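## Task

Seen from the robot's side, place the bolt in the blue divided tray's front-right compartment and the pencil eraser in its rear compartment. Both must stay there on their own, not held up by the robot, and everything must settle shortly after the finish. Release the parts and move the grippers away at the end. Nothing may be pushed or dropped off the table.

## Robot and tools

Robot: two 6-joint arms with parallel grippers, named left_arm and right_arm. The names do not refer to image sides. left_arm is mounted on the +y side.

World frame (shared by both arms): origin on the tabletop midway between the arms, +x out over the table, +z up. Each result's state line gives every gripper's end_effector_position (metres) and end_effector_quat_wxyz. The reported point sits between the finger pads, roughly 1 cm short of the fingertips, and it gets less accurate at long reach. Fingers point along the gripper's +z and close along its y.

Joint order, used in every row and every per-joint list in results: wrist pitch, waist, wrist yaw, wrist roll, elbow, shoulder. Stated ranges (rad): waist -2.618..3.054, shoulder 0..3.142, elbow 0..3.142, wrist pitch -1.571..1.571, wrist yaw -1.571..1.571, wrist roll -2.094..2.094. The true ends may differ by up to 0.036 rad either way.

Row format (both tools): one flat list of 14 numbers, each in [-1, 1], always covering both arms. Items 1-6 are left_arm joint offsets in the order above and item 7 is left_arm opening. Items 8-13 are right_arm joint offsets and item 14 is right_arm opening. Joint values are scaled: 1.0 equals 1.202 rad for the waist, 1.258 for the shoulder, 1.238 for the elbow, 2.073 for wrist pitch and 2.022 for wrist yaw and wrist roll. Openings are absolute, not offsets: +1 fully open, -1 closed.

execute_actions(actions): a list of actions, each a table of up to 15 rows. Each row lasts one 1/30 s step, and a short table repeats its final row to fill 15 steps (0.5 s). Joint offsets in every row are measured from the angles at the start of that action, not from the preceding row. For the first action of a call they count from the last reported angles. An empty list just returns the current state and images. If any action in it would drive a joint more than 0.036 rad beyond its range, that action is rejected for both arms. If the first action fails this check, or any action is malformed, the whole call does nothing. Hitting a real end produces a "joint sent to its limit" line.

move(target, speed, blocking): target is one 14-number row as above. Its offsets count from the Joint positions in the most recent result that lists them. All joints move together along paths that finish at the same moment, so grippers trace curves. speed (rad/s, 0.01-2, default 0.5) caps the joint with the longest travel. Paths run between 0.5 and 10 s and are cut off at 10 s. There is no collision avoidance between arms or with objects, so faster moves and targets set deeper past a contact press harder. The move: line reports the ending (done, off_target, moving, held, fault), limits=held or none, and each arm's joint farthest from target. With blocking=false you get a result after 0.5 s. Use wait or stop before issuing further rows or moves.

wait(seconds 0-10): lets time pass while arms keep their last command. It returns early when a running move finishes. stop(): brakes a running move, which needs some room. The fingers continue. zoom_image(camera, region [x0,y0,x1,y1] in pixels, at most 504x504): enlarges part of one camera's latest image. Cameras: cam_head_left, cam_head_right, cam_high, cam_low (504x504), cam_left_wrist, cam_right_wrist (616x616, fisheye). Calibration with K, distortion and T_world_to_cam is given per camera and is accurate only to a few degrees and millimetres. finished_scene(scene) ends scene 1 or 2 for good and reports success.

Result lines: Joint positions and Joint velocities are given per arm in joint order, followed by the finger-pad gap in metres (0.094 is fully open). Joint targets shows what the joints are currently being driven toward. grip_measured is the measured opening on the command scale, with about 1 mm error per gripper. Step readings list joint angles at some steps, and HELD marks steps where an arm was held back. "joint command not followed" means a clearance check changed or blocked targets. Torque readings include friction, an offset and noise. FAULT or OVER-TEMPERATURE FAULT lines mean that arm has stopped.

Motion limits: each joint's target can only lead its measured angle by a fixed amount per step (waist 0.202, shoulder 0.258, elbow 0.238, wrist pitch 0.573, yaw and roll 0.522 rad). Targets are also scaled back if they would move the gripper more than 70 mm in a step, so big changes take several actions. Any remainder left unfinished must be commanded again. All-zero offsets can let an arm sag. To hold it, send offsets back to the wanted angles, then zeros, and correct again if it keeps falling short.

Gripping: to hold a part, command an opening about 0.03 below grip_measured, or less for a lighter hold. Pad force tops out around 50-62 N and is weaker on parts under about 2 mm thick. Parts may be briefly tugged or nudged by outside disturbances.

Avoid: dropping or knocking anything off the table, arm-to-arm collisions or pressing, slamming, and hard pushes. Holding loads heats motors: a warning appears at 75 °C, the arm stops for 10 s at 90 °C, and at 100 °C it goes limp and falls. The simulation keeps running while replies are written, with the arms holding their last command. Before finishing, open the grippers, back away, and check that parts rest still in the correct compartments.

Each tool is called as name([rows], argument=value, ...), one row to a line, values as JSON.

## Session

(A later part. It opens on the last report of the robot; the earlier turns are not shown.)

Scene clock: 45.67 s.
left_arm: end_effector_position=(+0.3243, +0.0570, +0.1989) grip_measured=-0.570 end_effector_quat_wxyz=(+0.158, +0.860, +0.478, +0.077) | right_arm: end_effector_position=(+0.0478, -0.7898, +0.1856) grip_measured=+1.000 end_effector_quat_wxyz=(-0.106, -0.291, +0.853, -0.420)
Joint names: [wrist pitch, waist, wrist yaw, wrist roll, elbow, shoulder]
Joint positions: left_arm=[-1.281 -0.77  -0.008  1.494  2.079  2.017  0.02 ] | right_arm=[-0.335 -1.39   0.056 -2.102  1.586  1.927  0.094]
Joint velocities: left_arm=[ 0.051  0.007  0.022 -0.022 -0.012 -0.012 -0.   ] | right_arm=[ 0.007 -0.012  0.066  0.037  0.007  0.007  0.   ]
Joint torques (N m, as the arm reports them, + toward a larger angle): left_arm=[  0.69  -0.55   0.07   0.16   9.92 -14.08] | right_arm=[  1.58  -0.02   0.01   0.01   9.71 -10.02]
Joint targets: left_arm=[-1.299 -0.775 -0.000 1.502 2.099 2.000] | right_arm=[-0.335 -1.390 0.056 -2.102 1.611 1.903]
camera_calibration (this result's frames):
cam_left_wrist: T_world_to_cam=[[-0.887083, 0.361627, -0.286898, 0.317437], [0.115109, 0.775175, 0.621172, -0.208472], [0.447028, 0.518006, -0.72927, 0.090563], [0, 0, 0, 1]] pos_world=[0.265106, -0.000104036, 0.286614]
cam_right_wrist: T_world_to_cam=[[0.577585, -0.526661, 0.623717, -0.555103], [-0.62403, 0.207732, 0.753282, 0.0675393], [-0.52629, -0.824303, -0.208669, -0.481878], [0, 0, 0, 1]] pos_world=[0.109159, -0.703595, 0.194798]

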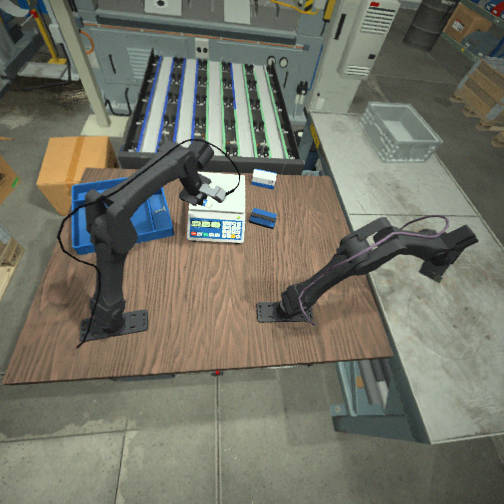

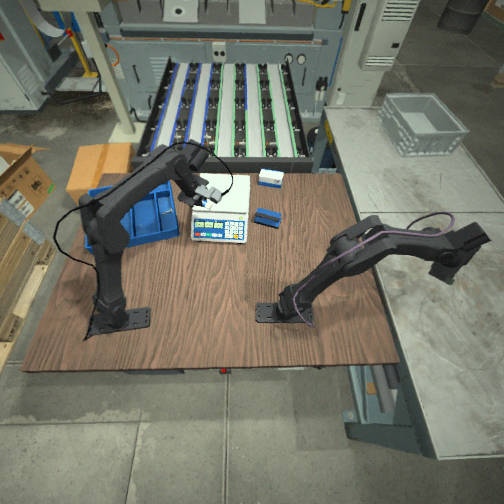

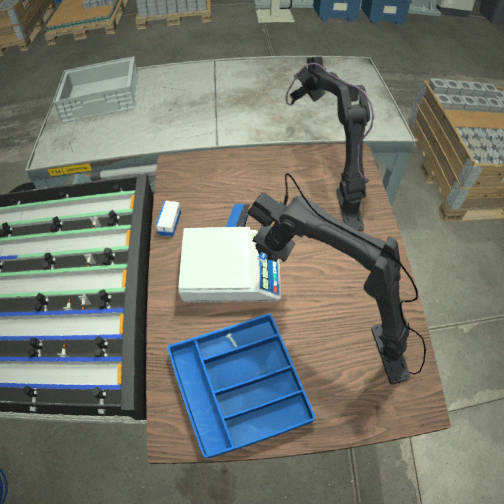

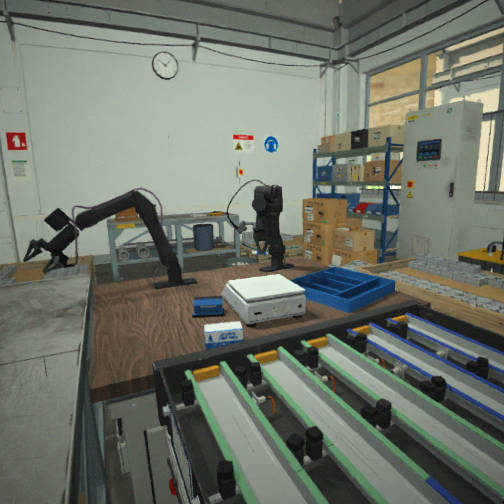

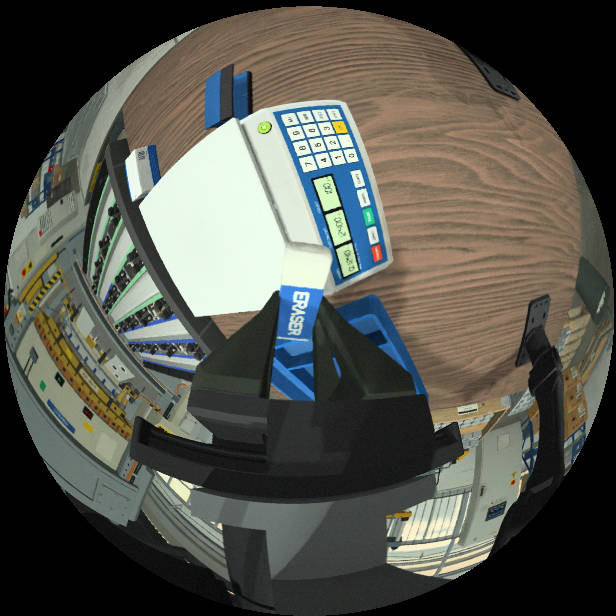

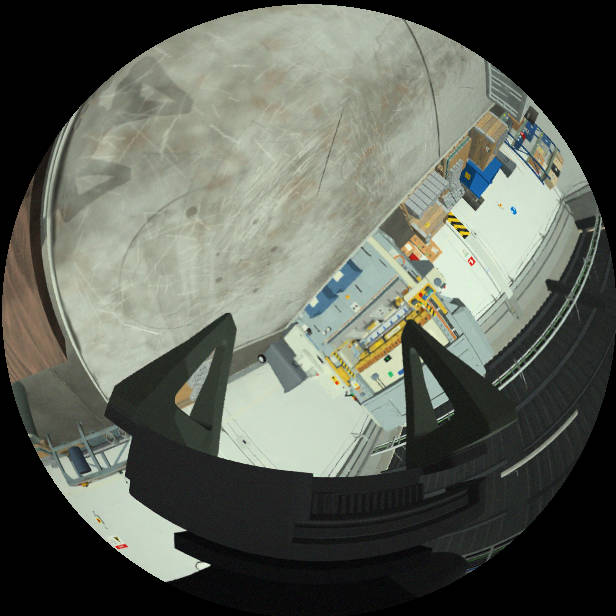

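move(target=[0.203,0.752,0.004,0.028,0.166,0.344,-0.62, 0,0,0,0,0.02,-0.019,1], speed=0.7)

Scene clock: 48.00 s.
left_arm: end_effector_position=(+0.5268, +0.4904, +0.0858) grip_measured=-0.570 end_effector_quat_wxyz=(+0.155, +0.573, +0.778, +0.205) | right_arm: end_effector_position=(+0.0478, -0.7898, +0.1856) grip_measured=+1.000 end_effector_quat_wxyz=(-0.106, -0.291, +0.853, -0.420)
Joint names: [wrist pitch, waist, wrist yaw, wrist roll, elbow, shoulder]
Joint positions: left_arm=[-0.863  0.135 -0.009  1.544  2.255  2.443  0.02 ] | right_arm=[-0.335 -1.39   0.056 -2.102  1.586  1.927  0.094]
Joint velocities: left_arm=[-0.022  0.002 -0.037 -0.081  0.007  0.002  0.   ] | right_arm=[-0.007 -0.002  0.11  -0.066  0.002  0.002  0.   ]
Joint torques (N m, as the arm reports them, + toward a larger angle): left_arm=[  1.1   -0.07   0.09   0.12  11.34 -16.34] | right_arm=[  1.58  -0.02   0.01   0.01   9.75 -10.04]
Joint targets: left_arm=[-0.860 0.133 0.000 1.551 2.285 2.449] | right_arm=[-0.335 -1.390 0.056 -2.102 1.611 1.903]
move: off_target (left_arm, right_arm); limits=none; left_arm: farthest joint: the elbow, 0.029 radians from its target (0.205 radians at the start); right_arm: farthest joint: the shoulder, 0.024 radians from its target (0.024 radians at the start)
camera_calibration (this result's frames):
cam_left_wrist: T_world_to_cam=[[-0.795721, -0.413688, -0.44237, 0.653322], [-0.605577, 0.555784, 0.569544, -0.00579258], [0.0102484, 0.721087, -0.692769, -0.179595], [0, 0, 0, 1]] pos_world=[0.518195, 0.402995, 0.167891]
cam_right_wrist: T_world_to_cam=[[0.577585, -0.526661, 0.623717, -0.555103], [-0.62403, 0.207732, 0.753282, 0.0675393], [-0.52629, -0.824303, -0.208669, -0.481878], [0, 0, 0, 1]] pos_world=[0.109159, -0.703595, 0.194798]

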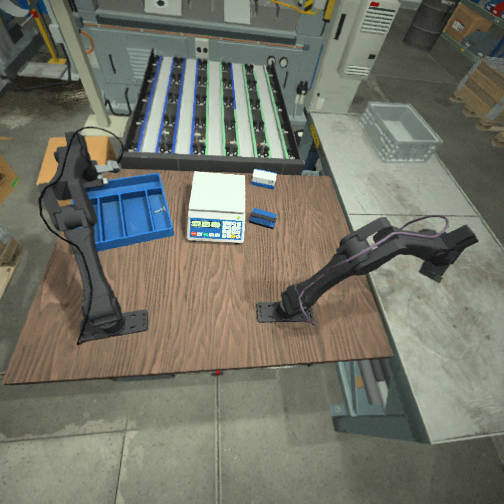

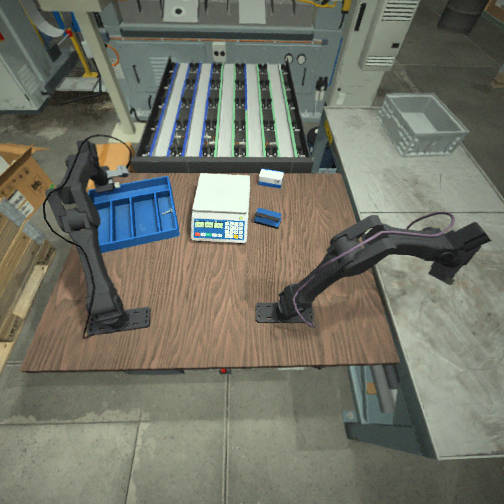

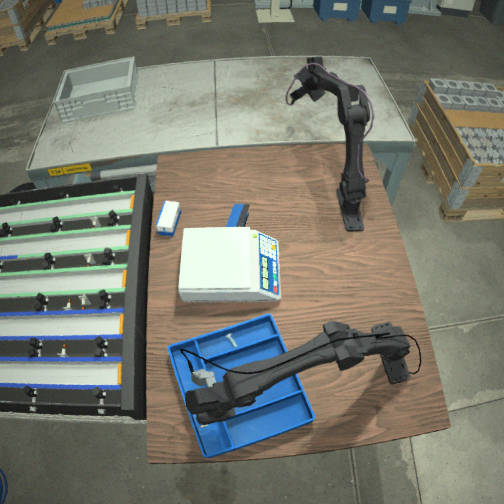

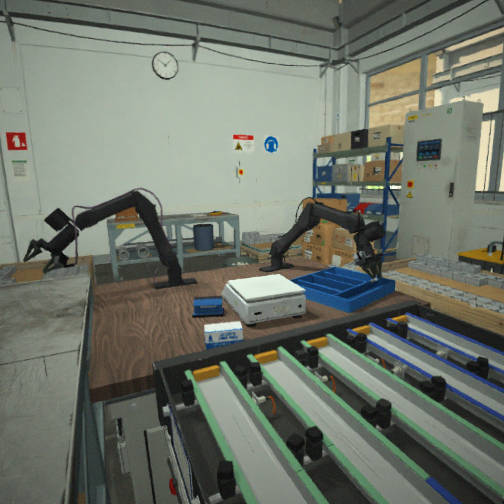

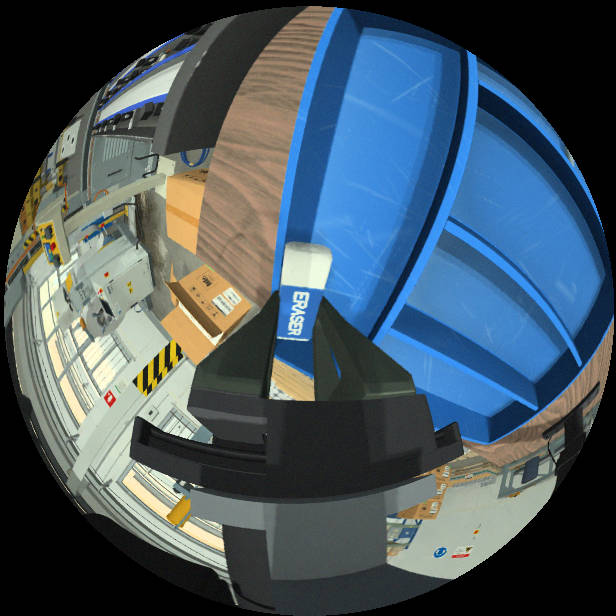

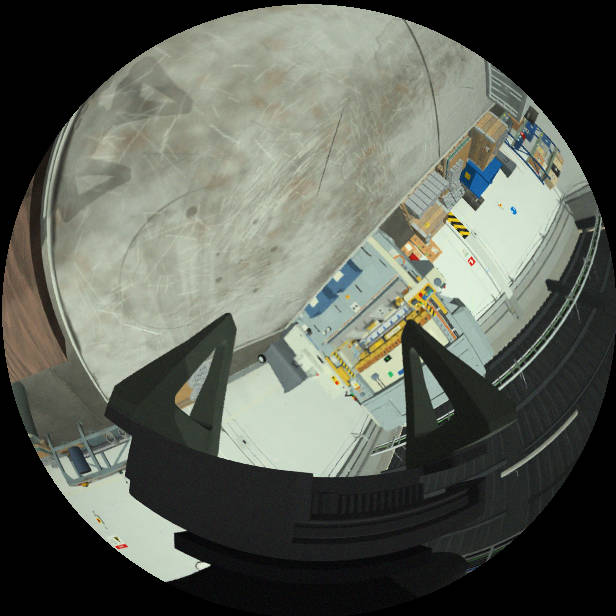

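move(target=[-0.005,-0.002,0,0,0.034,0.052,-0.62, 0,0,0,0,0.02,-0.019,1], speed=0.15)

Scene clock: 49.77 s.
left_arm: end_effector_position=(+0.5270, +0.4905, +0.0577) grip_measured=-0.570 end_effector_quat_wxyz=(+0.142, +0.577, +0.782, +0.189) | right_arm: end_effector_position=(+0.0478, -0.7898, +0.1856) grip_measured=+1.000 end_effector_quat_wxyz=(-0.106, -0.291, +0.853, -0.420)
Joint names: [wrist pitch, waist, wrist yaw, wrist roll, elbow, shoulder]
Joint positions: left_arm=[-0.862  0.135 -0.009  1.544  2.269  2.501  0.02 ] | right_arm=[-0.335 -1.39   0.056 -2.102  1.586  1.927  0.094]
Joint velocities: left_arm=[ 0.037  0.002 -0.066  0.022  0.007 -0.017  0.   ] | right_arm=[-0.022 -0.017 -0.007 -0.095 -0.002  0.007  0.   ]
Joint torques (N m, as the arm reports them, + toward a larger angle): left_arm=[  0.91  -0.34  -0.05  -0.02  11.32 -16.23] | right_arm=[  1.57  -0.06   0.02   0.     9.7  -10.04]
Joint targets: left_arm=[-0.873 0.132 -0.009 1.544 2.298 2.509] | right_arm=[-0.335 -1.390 0.056 -2.102 1.611 1.903]
move: off_target (left_arm, right_arm); limits=none; left_arm: farthest joint: the elbow, 0.028 radians from its target (0.042 radians at the start); right_arm: farthest joint: the shoulder, 0.024 radians from its target (0.024 radians at the start)
camera_calibration (this result's frames):
cam_left_wrist: T_world_to_cam=[[-0.813448, -0.418625, -0.403801, 0.650648], [-0.581328, 0.562537, 0.587886, -0.00679585], [-0.0189506, 0.712956, -0.700953, -0.179299], [0, 0, 0, 1]] pos_world=[0.52192, 0.404032, 0.141048]
cam_right_wrist: T_world_to_cam=[[0.577585, -0.526661, 0.623717, -0.555103], [-0.62403, 0.207732, 0.753282, 0.0675393], [-0.52629, -0.824303, -0.208669, -0.481878], [0, 0, 0, 1]] pos_world=[0.109159, -0.703595, 0.194798]

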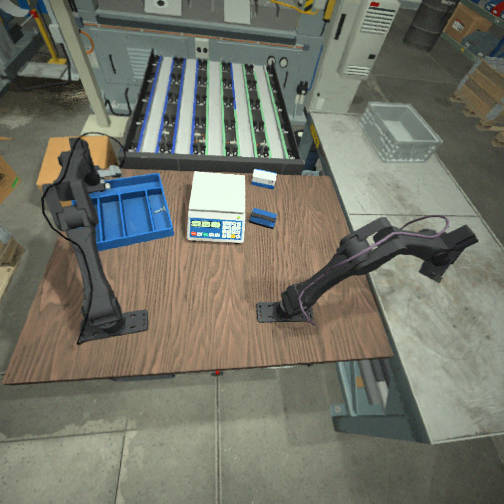

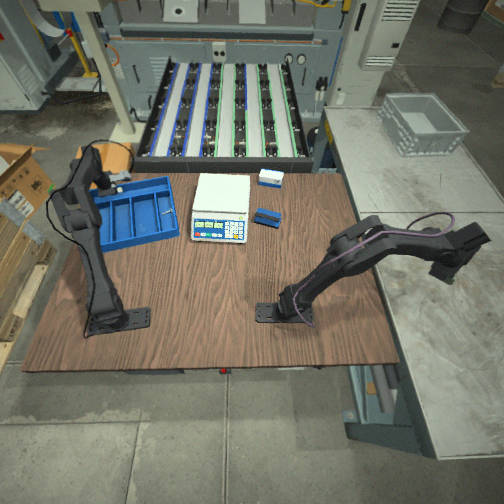

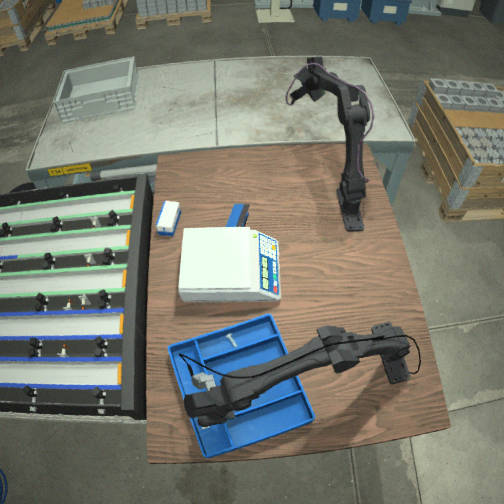

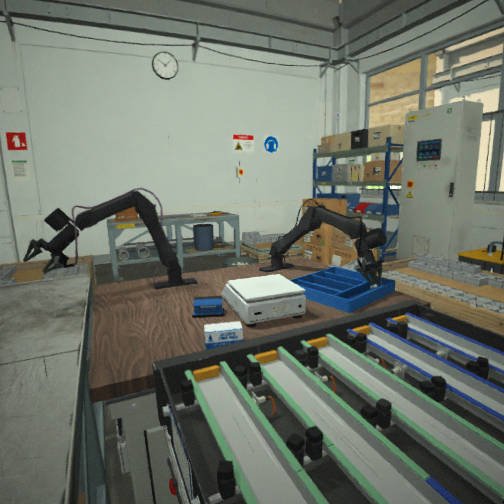

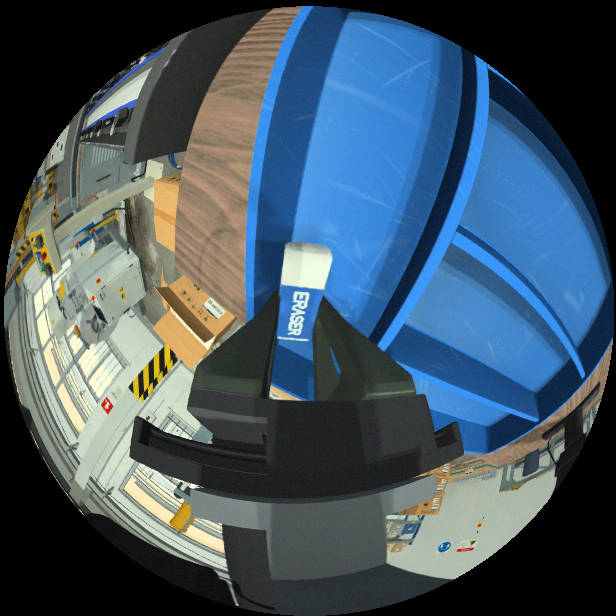

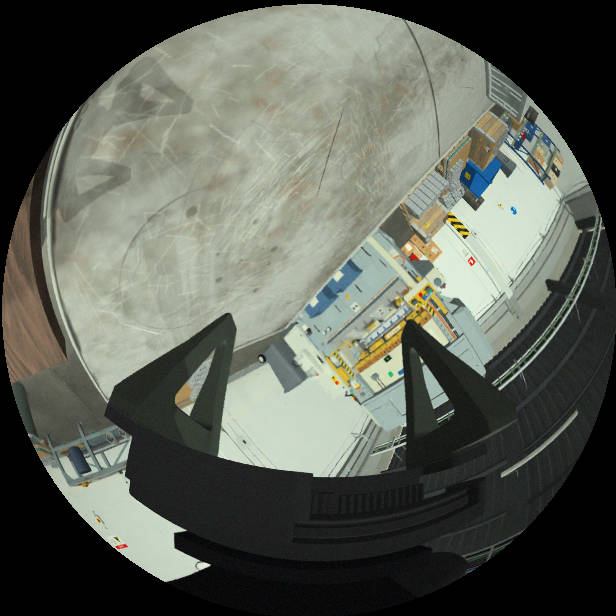

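move(target=[-0.005,-0.002,0,0,0.024,0.040,-0.62, 0,0,0,0,0.02,-0.019,1], speed=0.1)

Scene clock: 50.83 s.
left_arm: end_effector_position=(+0.5242, +0.4897, +0.0337) grip_measured=-0.570 end_effector_quat_wxyz=(+0.129, +0.579, +0.786, +0.173) | right_arm: end_effector_position=(+0.0478, -0.7898, +0.1856) grip_measured=+1.000 end_effector_quat_wxyz=(-0.106, -0.291, +0.853, -0.420)
Joint names: [wrist pitch, waist, wrist yaw, wrist roll, elbow, shoulder]
Joint positions: left_arm=[-0.862  0.135 -0.009  1.544  2.269  2.543  0.02 ] | right_arm=[-0.335 -1.39   0.056 -2.102  1.586  1.927  0.094]
Joint velocities: left_arm=[-0.007 -0.012 -0.007  0.007  0.007 -0.022  0.   ] | right_arm=[-0.051 -0.007 -0.007  0.022 -0.017  0.002  0.   ]
Joint torques (N m, as the arm reports them, + toward a larger angle): left_arm=[  0.88  -0.11   0.03   0.06  11.44 -16.45] | right_arm=[  1.58  -0.03   0.02   0.01   9.73 -10.03]
Joint targets: left_arm=[-0.872 0.132 -0.009 1.544 2.299 2.551] | right_arm=[-0.335 -1.390 0.056 -2.102 1.611 1.903]
move: off_target (left_arm, right_arm); limits=none; left_arm: farthest joint: the elbow, 0.030 radians from its target (0.030 radians at the start); right_arm: farthest joint: the shoulder, 0.024 radians from its target (0.024 radians at the start)
camera_calibration (this result's frames):
cam_left_wrist: T_world_to_cam=[[-0.828738, -0.422882, -0.366557, 0.647183], [-0.557668, 0.569125, 0.604238, -0.0101198], [-0.0469045, 0.705172, -0.707484, -0.176873], [0, 0, 0, 1]] pos_world=[0.522405, 0.404167, 0.118209]
cam_right_wrist: T_world_to_cam=[[0.577585, -0.526661, 0.623717, -0.555103], [-0.62403, 0.207732, 0.753282, 0.0675393], [-0.52629, -0.824303, -0.208669, -0.481878], [0, 0, 0, 1]] pos_world=[0.109159, -0.703595, 0.194798]

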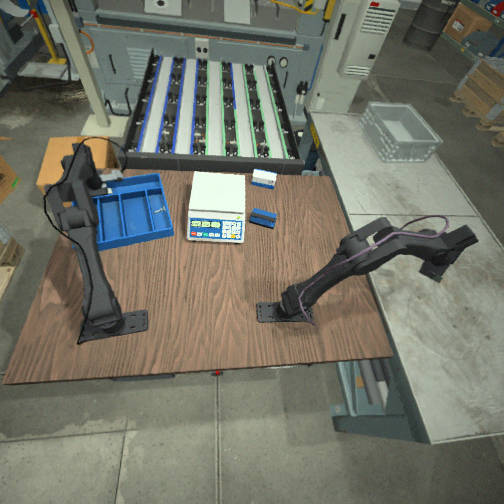

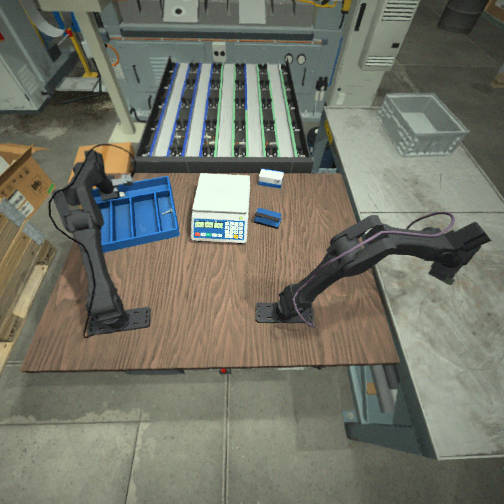

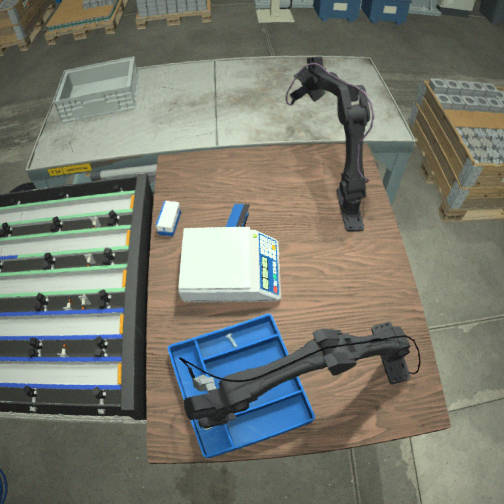

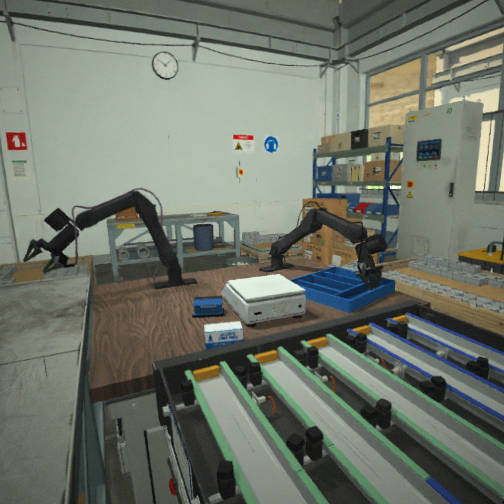

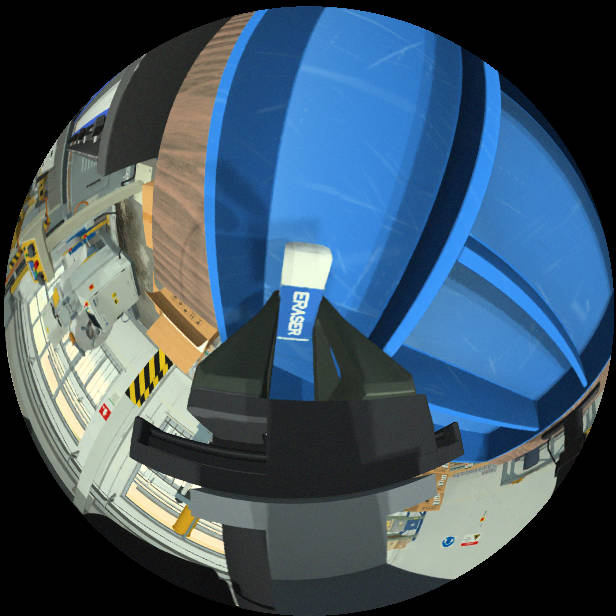

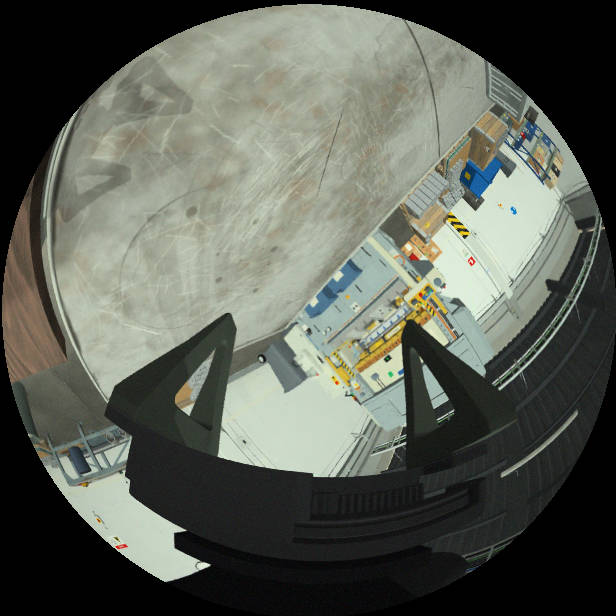

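execute_actions([
  [[-0.005,-0.002,0,0,0.024,0.012,-0.62, 0,0,0,0,0.02,-0.019,1],[-0.005,-0.002,0,0,0.024,0.016,-0.62, 0,0,0,0,0.02,-0.019,1],[-0.005,-0.002,0,0,0.024,0.02,-0.62, 0,0,0,0,0.02,-0.019,1]],
])

Scene clock: 51.47 s.
left_arm: end_effector_position=(+0.5242, +0.4897, +0.0337) grip_measured=-0.570 end_effector_quat_wxyz=(+0.129, +0.579, +0.786, +0.173) | right_arm: end_effector_position=(+0.0478, -0.7898, +0.1856) grip_measured=+1.000 end_effector_quat_wxyz=(-0.106, -0.291, +0.853, -0.420)
Joint names: [wrist pitch, waist, wrist yaw, wrist roll, elbow, shoulder]
Joint positions: left_arm=[-0.862  0.135 -0.009  1.544  2.269  2.543  0.02 ] | right_arm=[-0.335 -1.39   0.056 -2.102  1.586  1.927  0.094]
Joint velocities: left_arm=[ 0.066 -0.012  0.051 -0.051 -0.012  0.007  0.001] | right_arm=[-0.051  0.002  0.007 -0.139 -0.012  0.012  0.   ]
Joint torques (N m, as the arm reports them, + toward a larger angle): left_arm=[  0.84  -0.18   0.03   0.03  11.38 -14.78] | right_arm=[  1.58  -0.03   0.01   0.     9.69 -10.01]
Joint targets: left_arm=[-0.872 0.132 -0.009 1.544 2.299 2.568] | right_arm=[-0.335 -1.390 0.056 -2.102 1.611 1.903]
Step readings (joint positions):
0: left_arm=[-0.862 0.135 -0.009 1.544 2.269 2.543] | right_arm=[-0.335 -1.390 0.056 -2.102 1.586 1.927]
1: left_arm=[-0.862 0.135 -0.009 1.544 2.269 2.543] | right_arm=[-0.335 -1.390 0.056 -2.102 1.586 1.927]
2: left_arm=[-0.862 0.135 -0.009 1.544 2.269 2.543] | right_arm=[-0.335 -1.390 0.056 -2.102 1.586 1.927]
4: left_arm=[-0.862 0.135 -0.009 1.544 2.269 2.543] | right_arm=[-0.335 -1.390 0.056 -2.102 1.586 1.927]
8: left_arm=[-0.862 0.135 -0.009 1.544 2.269 2.543] | right_arm=[-0.335 -1.390 0.056 -2.102 1.586 1.927]
15: Joint positions above
camera_calibration (this result's frames):
cam_left_wrist: T_world_to_cam=[[-0.828738, -0.422882, -0.366557, 0.647183], [-0.557668, 0.569125, 0.604238, -0.0101198], [-0.0469045, 0.705172, -0.707484, -0.176873], [0, 0, 0, 1]] pos_world=[0.522405, 0.404167, 0.118209]
cam_right_wrist: T_world_to_cam=[[0.577585, -0.526661, 0.623717, -0.555103], [-0.62403, 0.207732, 0.753282, 0.0675393], [-0.52629, -0.824303, -0.208669, -0.481878], [0, 0, 0, 1]] pos_world=[0.109159, -0.703595, 0.194798]

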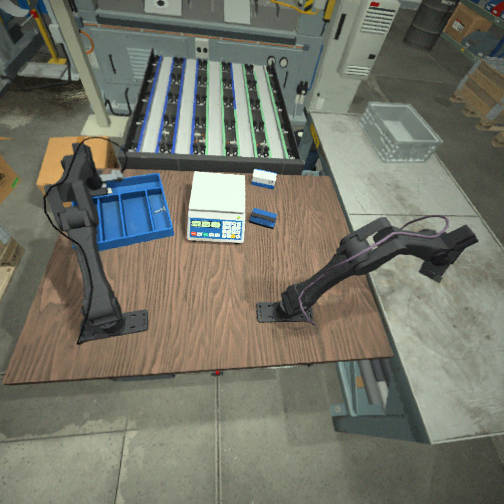

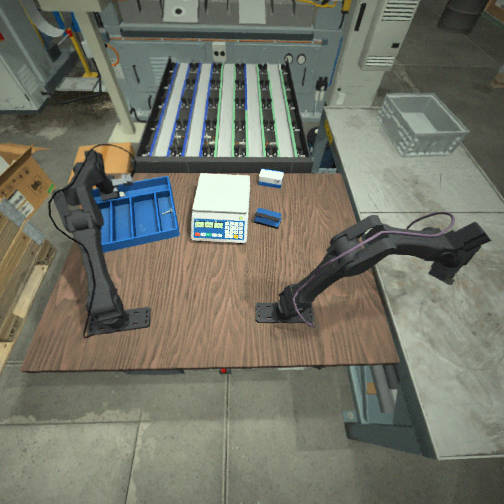

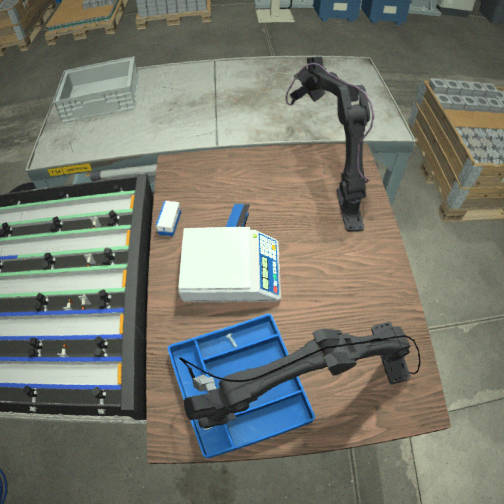

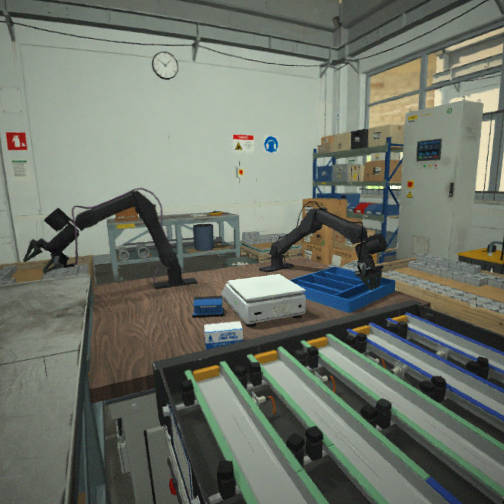

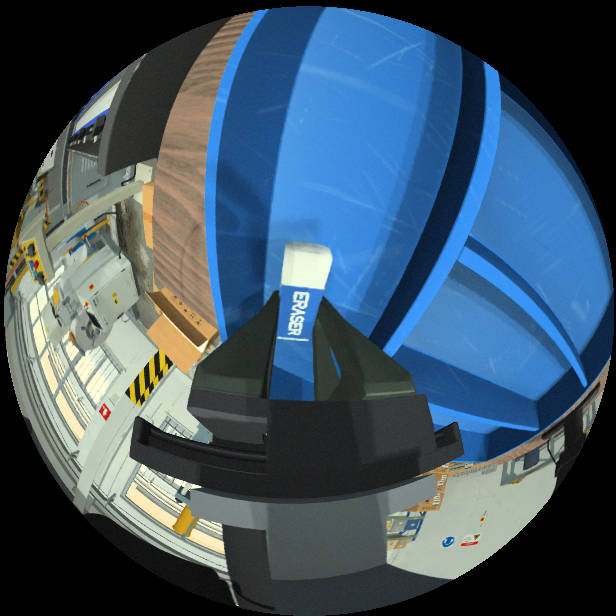

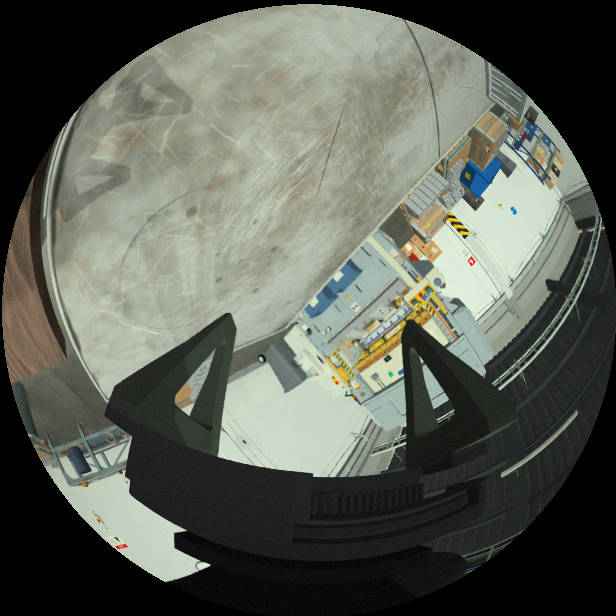

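execute_actions([
  [[-0.005,-0.002,0,0,0.024,0.024,-0.62, 0,0,0,0,0.02,-0.019,1],[-0.005,-0.002,0,0,0.024,0.028,-0.62, 0,0,0,0,0.02,-0.019,1],[-0.005,-0.002,0,0,0.024,0.03,-0.62, 0,0,0,0,0.02,-0.019,1]],
])

Scene clock: 52.13 s.
left_arm: end_effector_position=(+0.5259, +0.4902, +0.0307) grip_measured=-0.570 end_effector_quat_wxyz=(+0.129, +0.580, +0.786, +0.173) | right_arm: end_effector_position=(+0.0478, -0.7898, +0.1856) grip_measured=+1.000 end_effector_quat_wxyz=(-0.106, -0.291, +0.853, -0.420)
Joint names: [wrist pitch, waist, wrist yaw, wrist roll, elbow, shoulder]
Joint positions: left_arm=[-0.861  0.135 -0.009  1.544  2.28   2.555  0.02 ] | right_arm=[-0.335 -1.39   0.056 -2.102  1.586  1.927  0.094]
Joint velocities: left_arm=[ 0.007 -0.012  0.022 -0.037  0.022  0.012 -0.   ] | right_arm=[-0.007 -0.002 -0.066 -0.037  0.002  0.007  0.   ]
Joint torques (N m, as the arm reports them, + toward a larger angle): left_arm=[  0.85  -0.11   0.07   0.04  10.2  -15.08] | right_arm=[  1.58  -0.04   0.     0.01   9.72 -10.04]
Joint targets: left_arm=[-0.872 0.132 -0.009 1.544 2.299 2.580] | right_arm=[-0.335 -1.390 0.056 -2.102 1.611 1.903]
Step readings (joint positions):
0: left_arm=[-0.862 0.135 -0.009 1.544 2.269 2.543] | right_arm=[-0.335 -1.390 0.056 -2.102 1.586 1.927]
1: left_arm=[-0.862 0.135 -0.009 1.544 2.269 2.544] | right_arm=[-0.335 -1.390 0.056 -2.102 1.586 1.927]
2: left_arm=[-0.862 0.135 -0.009 1.544 2.272 2.546] | right_arm=[-0.335 -1.390 0.056 -2.102 1.586 1.927]
4: left_arm=[-0.862 0.135 -0.009 1.544 2.276 2.553] | right_arm=[-0.335 -1.390 0.056 -2.102 1.586 1.927]
8: left_arm=[-0.861 0.135 -0.009 1.544 2.280 2.555] | right_arm=[-0.335 -1.390 0.056 -2.102 1.586 1.927]
15: Joint positions above
camera_calibration (this result's frames):
cam_left_wrist: T_world_to_cam=[[-0.828873, -0.42292, -0.366209, 0.647736], [-0.557446, 0.569187, 0.604384, -0.00773028], [-0.0471645, 0.705099, -0.707538, -0.179135], [0, 0, 0, 1]] pos_world=[0.524133, 0.404648, 0.115134]
cam_right_wrist: T_world_to_cam=[[0.577585, -0.526661, 0.623717, -0.555103], [-0.62403, 0.207732, 0.753282, 0.0675393], [-0.52629, -0.824303, -0.208669, -0.481878], [0, 0, 0, 1]] pos_world=[0.109159, -0.703595, 0.194798]

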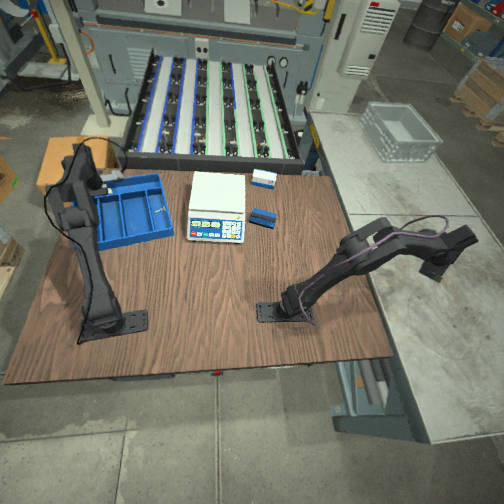

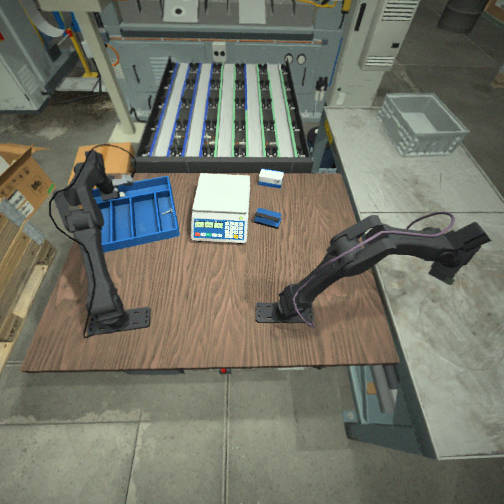

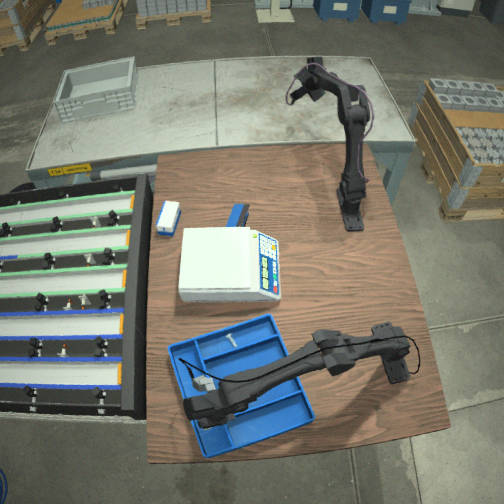

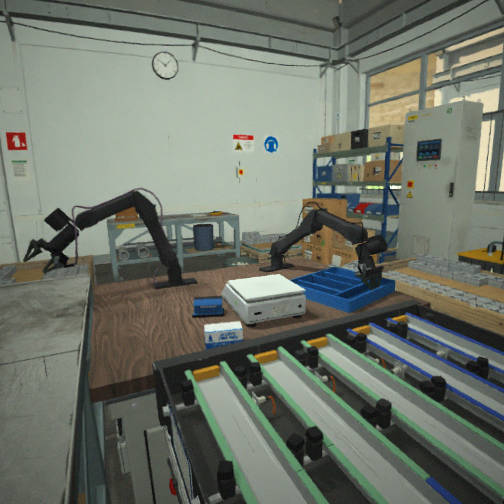

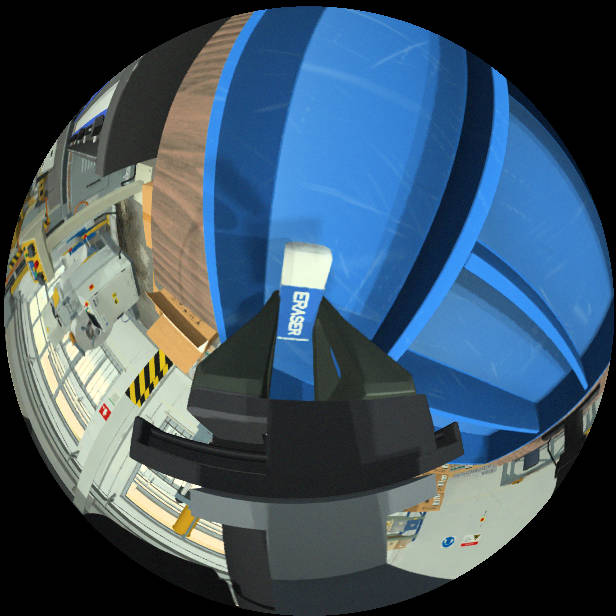

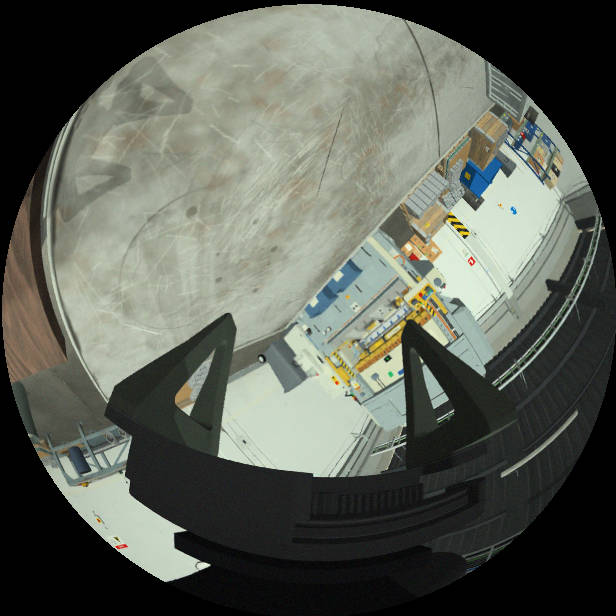

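execute_actions([
  [[-0.005,-0.002,0,0,0.015,0.006,-0.55, 0,0,0,0,0.02,-0.019,1],[-0.005,-0.002,0,0,0.015,0.006,-0.52, 0,0,0,0,0.02,-0.019,1],[-0.005,-0.002,0,0,0.015,0.006,-0.49, 0,0,0,0,0.02,-0.019,1],[-0.005,-0.002,0,0,0.015,0.006,-0.46, 0,0,0,0,0.02,-0.019,1],[-0.005,-0.002,0,0,0.015,0.006,-0.43, 0,0,0,0,0.02,-0.019,1],[-0.005,-0.002,0,0,0.015,0.006,-0.40, 0,0,0,0,0.02,-0.019,1]],
])

Scene clock: 52.83 s.
left_arm: end_effector_position=(+0.5284, +0.4909, +0.0319) grip_measured=-0.402 end_effector_quat_wxyz=(+0.133, +0.579, +0.785, +0.177) | right_arm: end_effector_position=(+0.0478, -0.7898, +0.1856) grip_measured=+1.000 end_effector_quat_wxyz=(-0.106, -0.291, +0.853, -0.420)
Joint names: [wrist pitch, waist, wrist yaw, wrist roll, elbow, shoulder]
Joint positions: left_arm=[-0.849  0.135 -0.009  1.544  2.28   2.555  0.028] | right_arm=[-0.335 -1.39   0.056 -2.102  1.586  1.927  0.094]
Joint velocities: left_arm=[ 0.007 -0.007 -0.007  0.007 -0.012  0.012 -0.001] | right_arm=[-0.066 -0.002  0.066 -0.022  0.002 -0.002  0.   ]
Joint torques (N m, as the arm reports them, + toward a larger angle): left_arm=[  0.73  -0.21   0.01   0.03  10.34 -16.67] | right_arm=[  1.58  -0.02   0.02   0.01   9.71 -10.  ]
Joint targets: left_arm=[-0.871 0.132 -0.009 1.544 2.299 2.563] | right_arm=[-0.335 -1.390 0.056 -2.102 1.611 1.903]
Step readings (joint positions):
0: left_arm=[-0.861 0.135 -0.009 1.544 2.280 2.555] | right_arm=[-0.335 -1.390 0.056 -2.102 1.586 1.927]
1: left_arm=[-0.860 0.135 -0.009 1.544 2.280 2.555] | right_arm=[-0.335 -1.390 0.056 -2.102 1.586 1.927]
2: left_arm=[-0.859 0.135 -0.009 1.544 2.280 2.555] | right_arm=[-0.335 -1.390 0.056 -2.102 1.586 1.927]
4: left_arm=[-0.856 0.135 -0.009 1.544 2.280 2.555] | right_arm=[-0.335 -1.390 0.056 -2.102 1.586 1.927]
8: left_arm=[-0.849 0.135 -0.009 1.544 2.280 2.555] | right_arm=[-0.335 -1.390 0.056 -2.102 1.586 1.927]
15: Joint positions above
camera_calibration (this result's frames):
cam_left_wrist: T_world_to_cam=[[-0.824639, -0.421741, -0.376968, 0.648148], [-0.564305, 0.567277, 0.599797, -0.00275666], [-0.0391139, 0.707341, -0.705789, -0.184041], [0, 0, 0, 1]] pos_world=[0.525734, 0.405094, 0.11609]
cam_right_wrist: T_world_to_cam=[[0.577585, -0.526661, 0.623717, -0.555103], [-0.62403, 0.207732, 0.753282, 0.0675393], [-0.52629, -0.824303, -0.208669, -0.481878], [0, 0, 0, 1]] pos_world=[0.109159, -0.703595, 0.194798]

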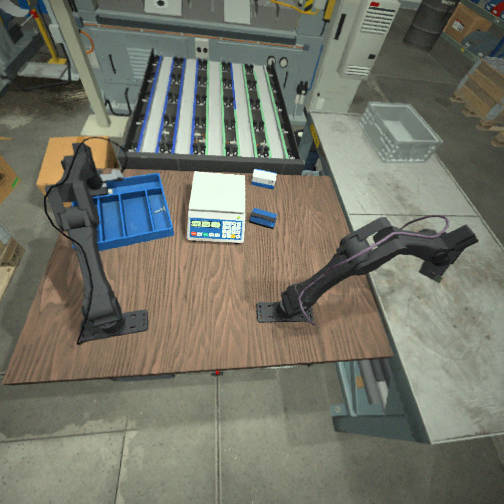

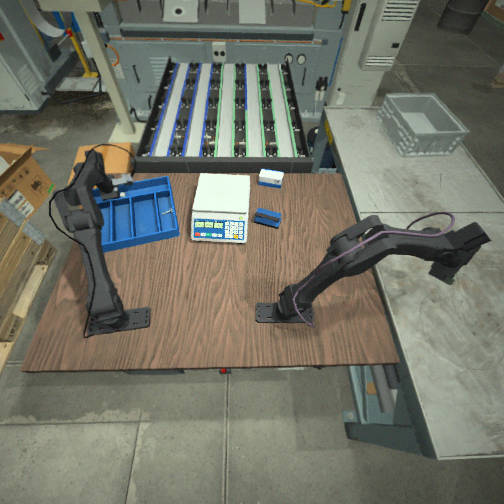

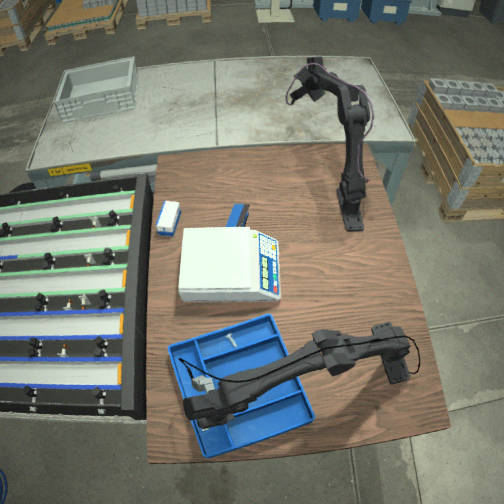

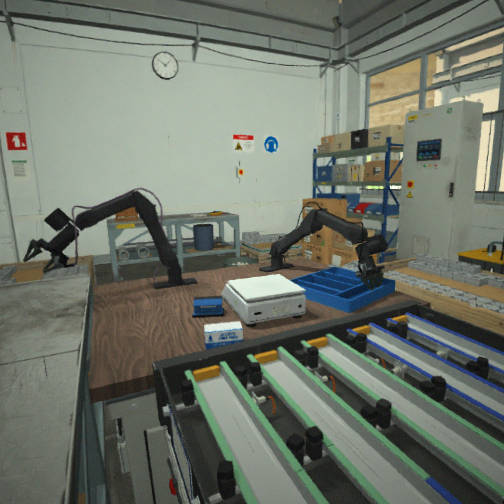

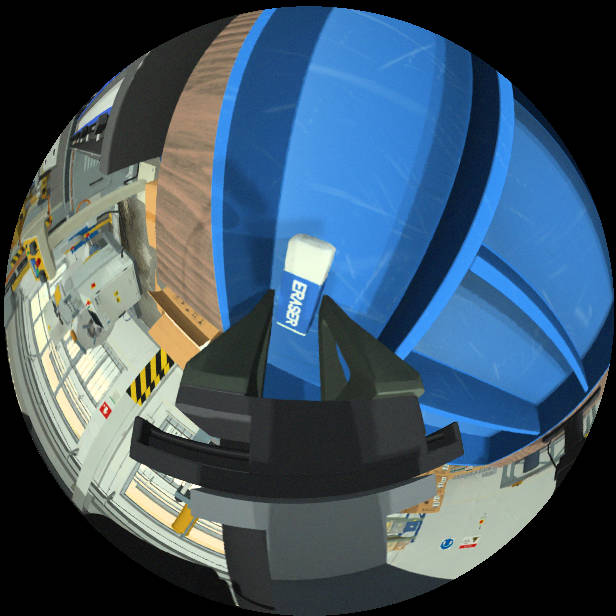

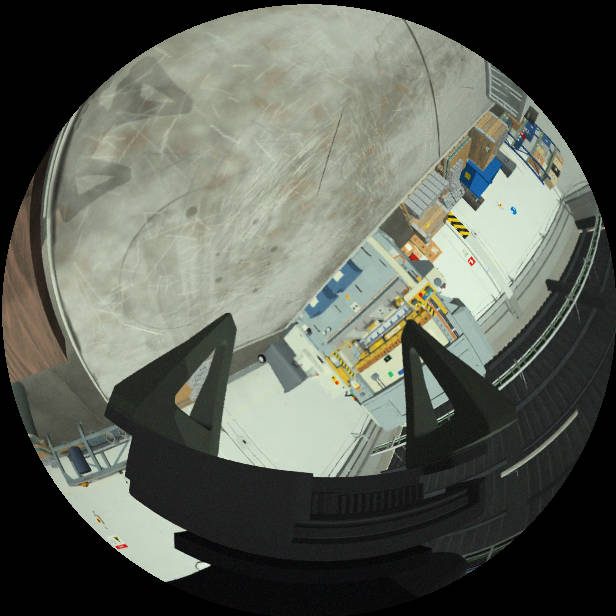

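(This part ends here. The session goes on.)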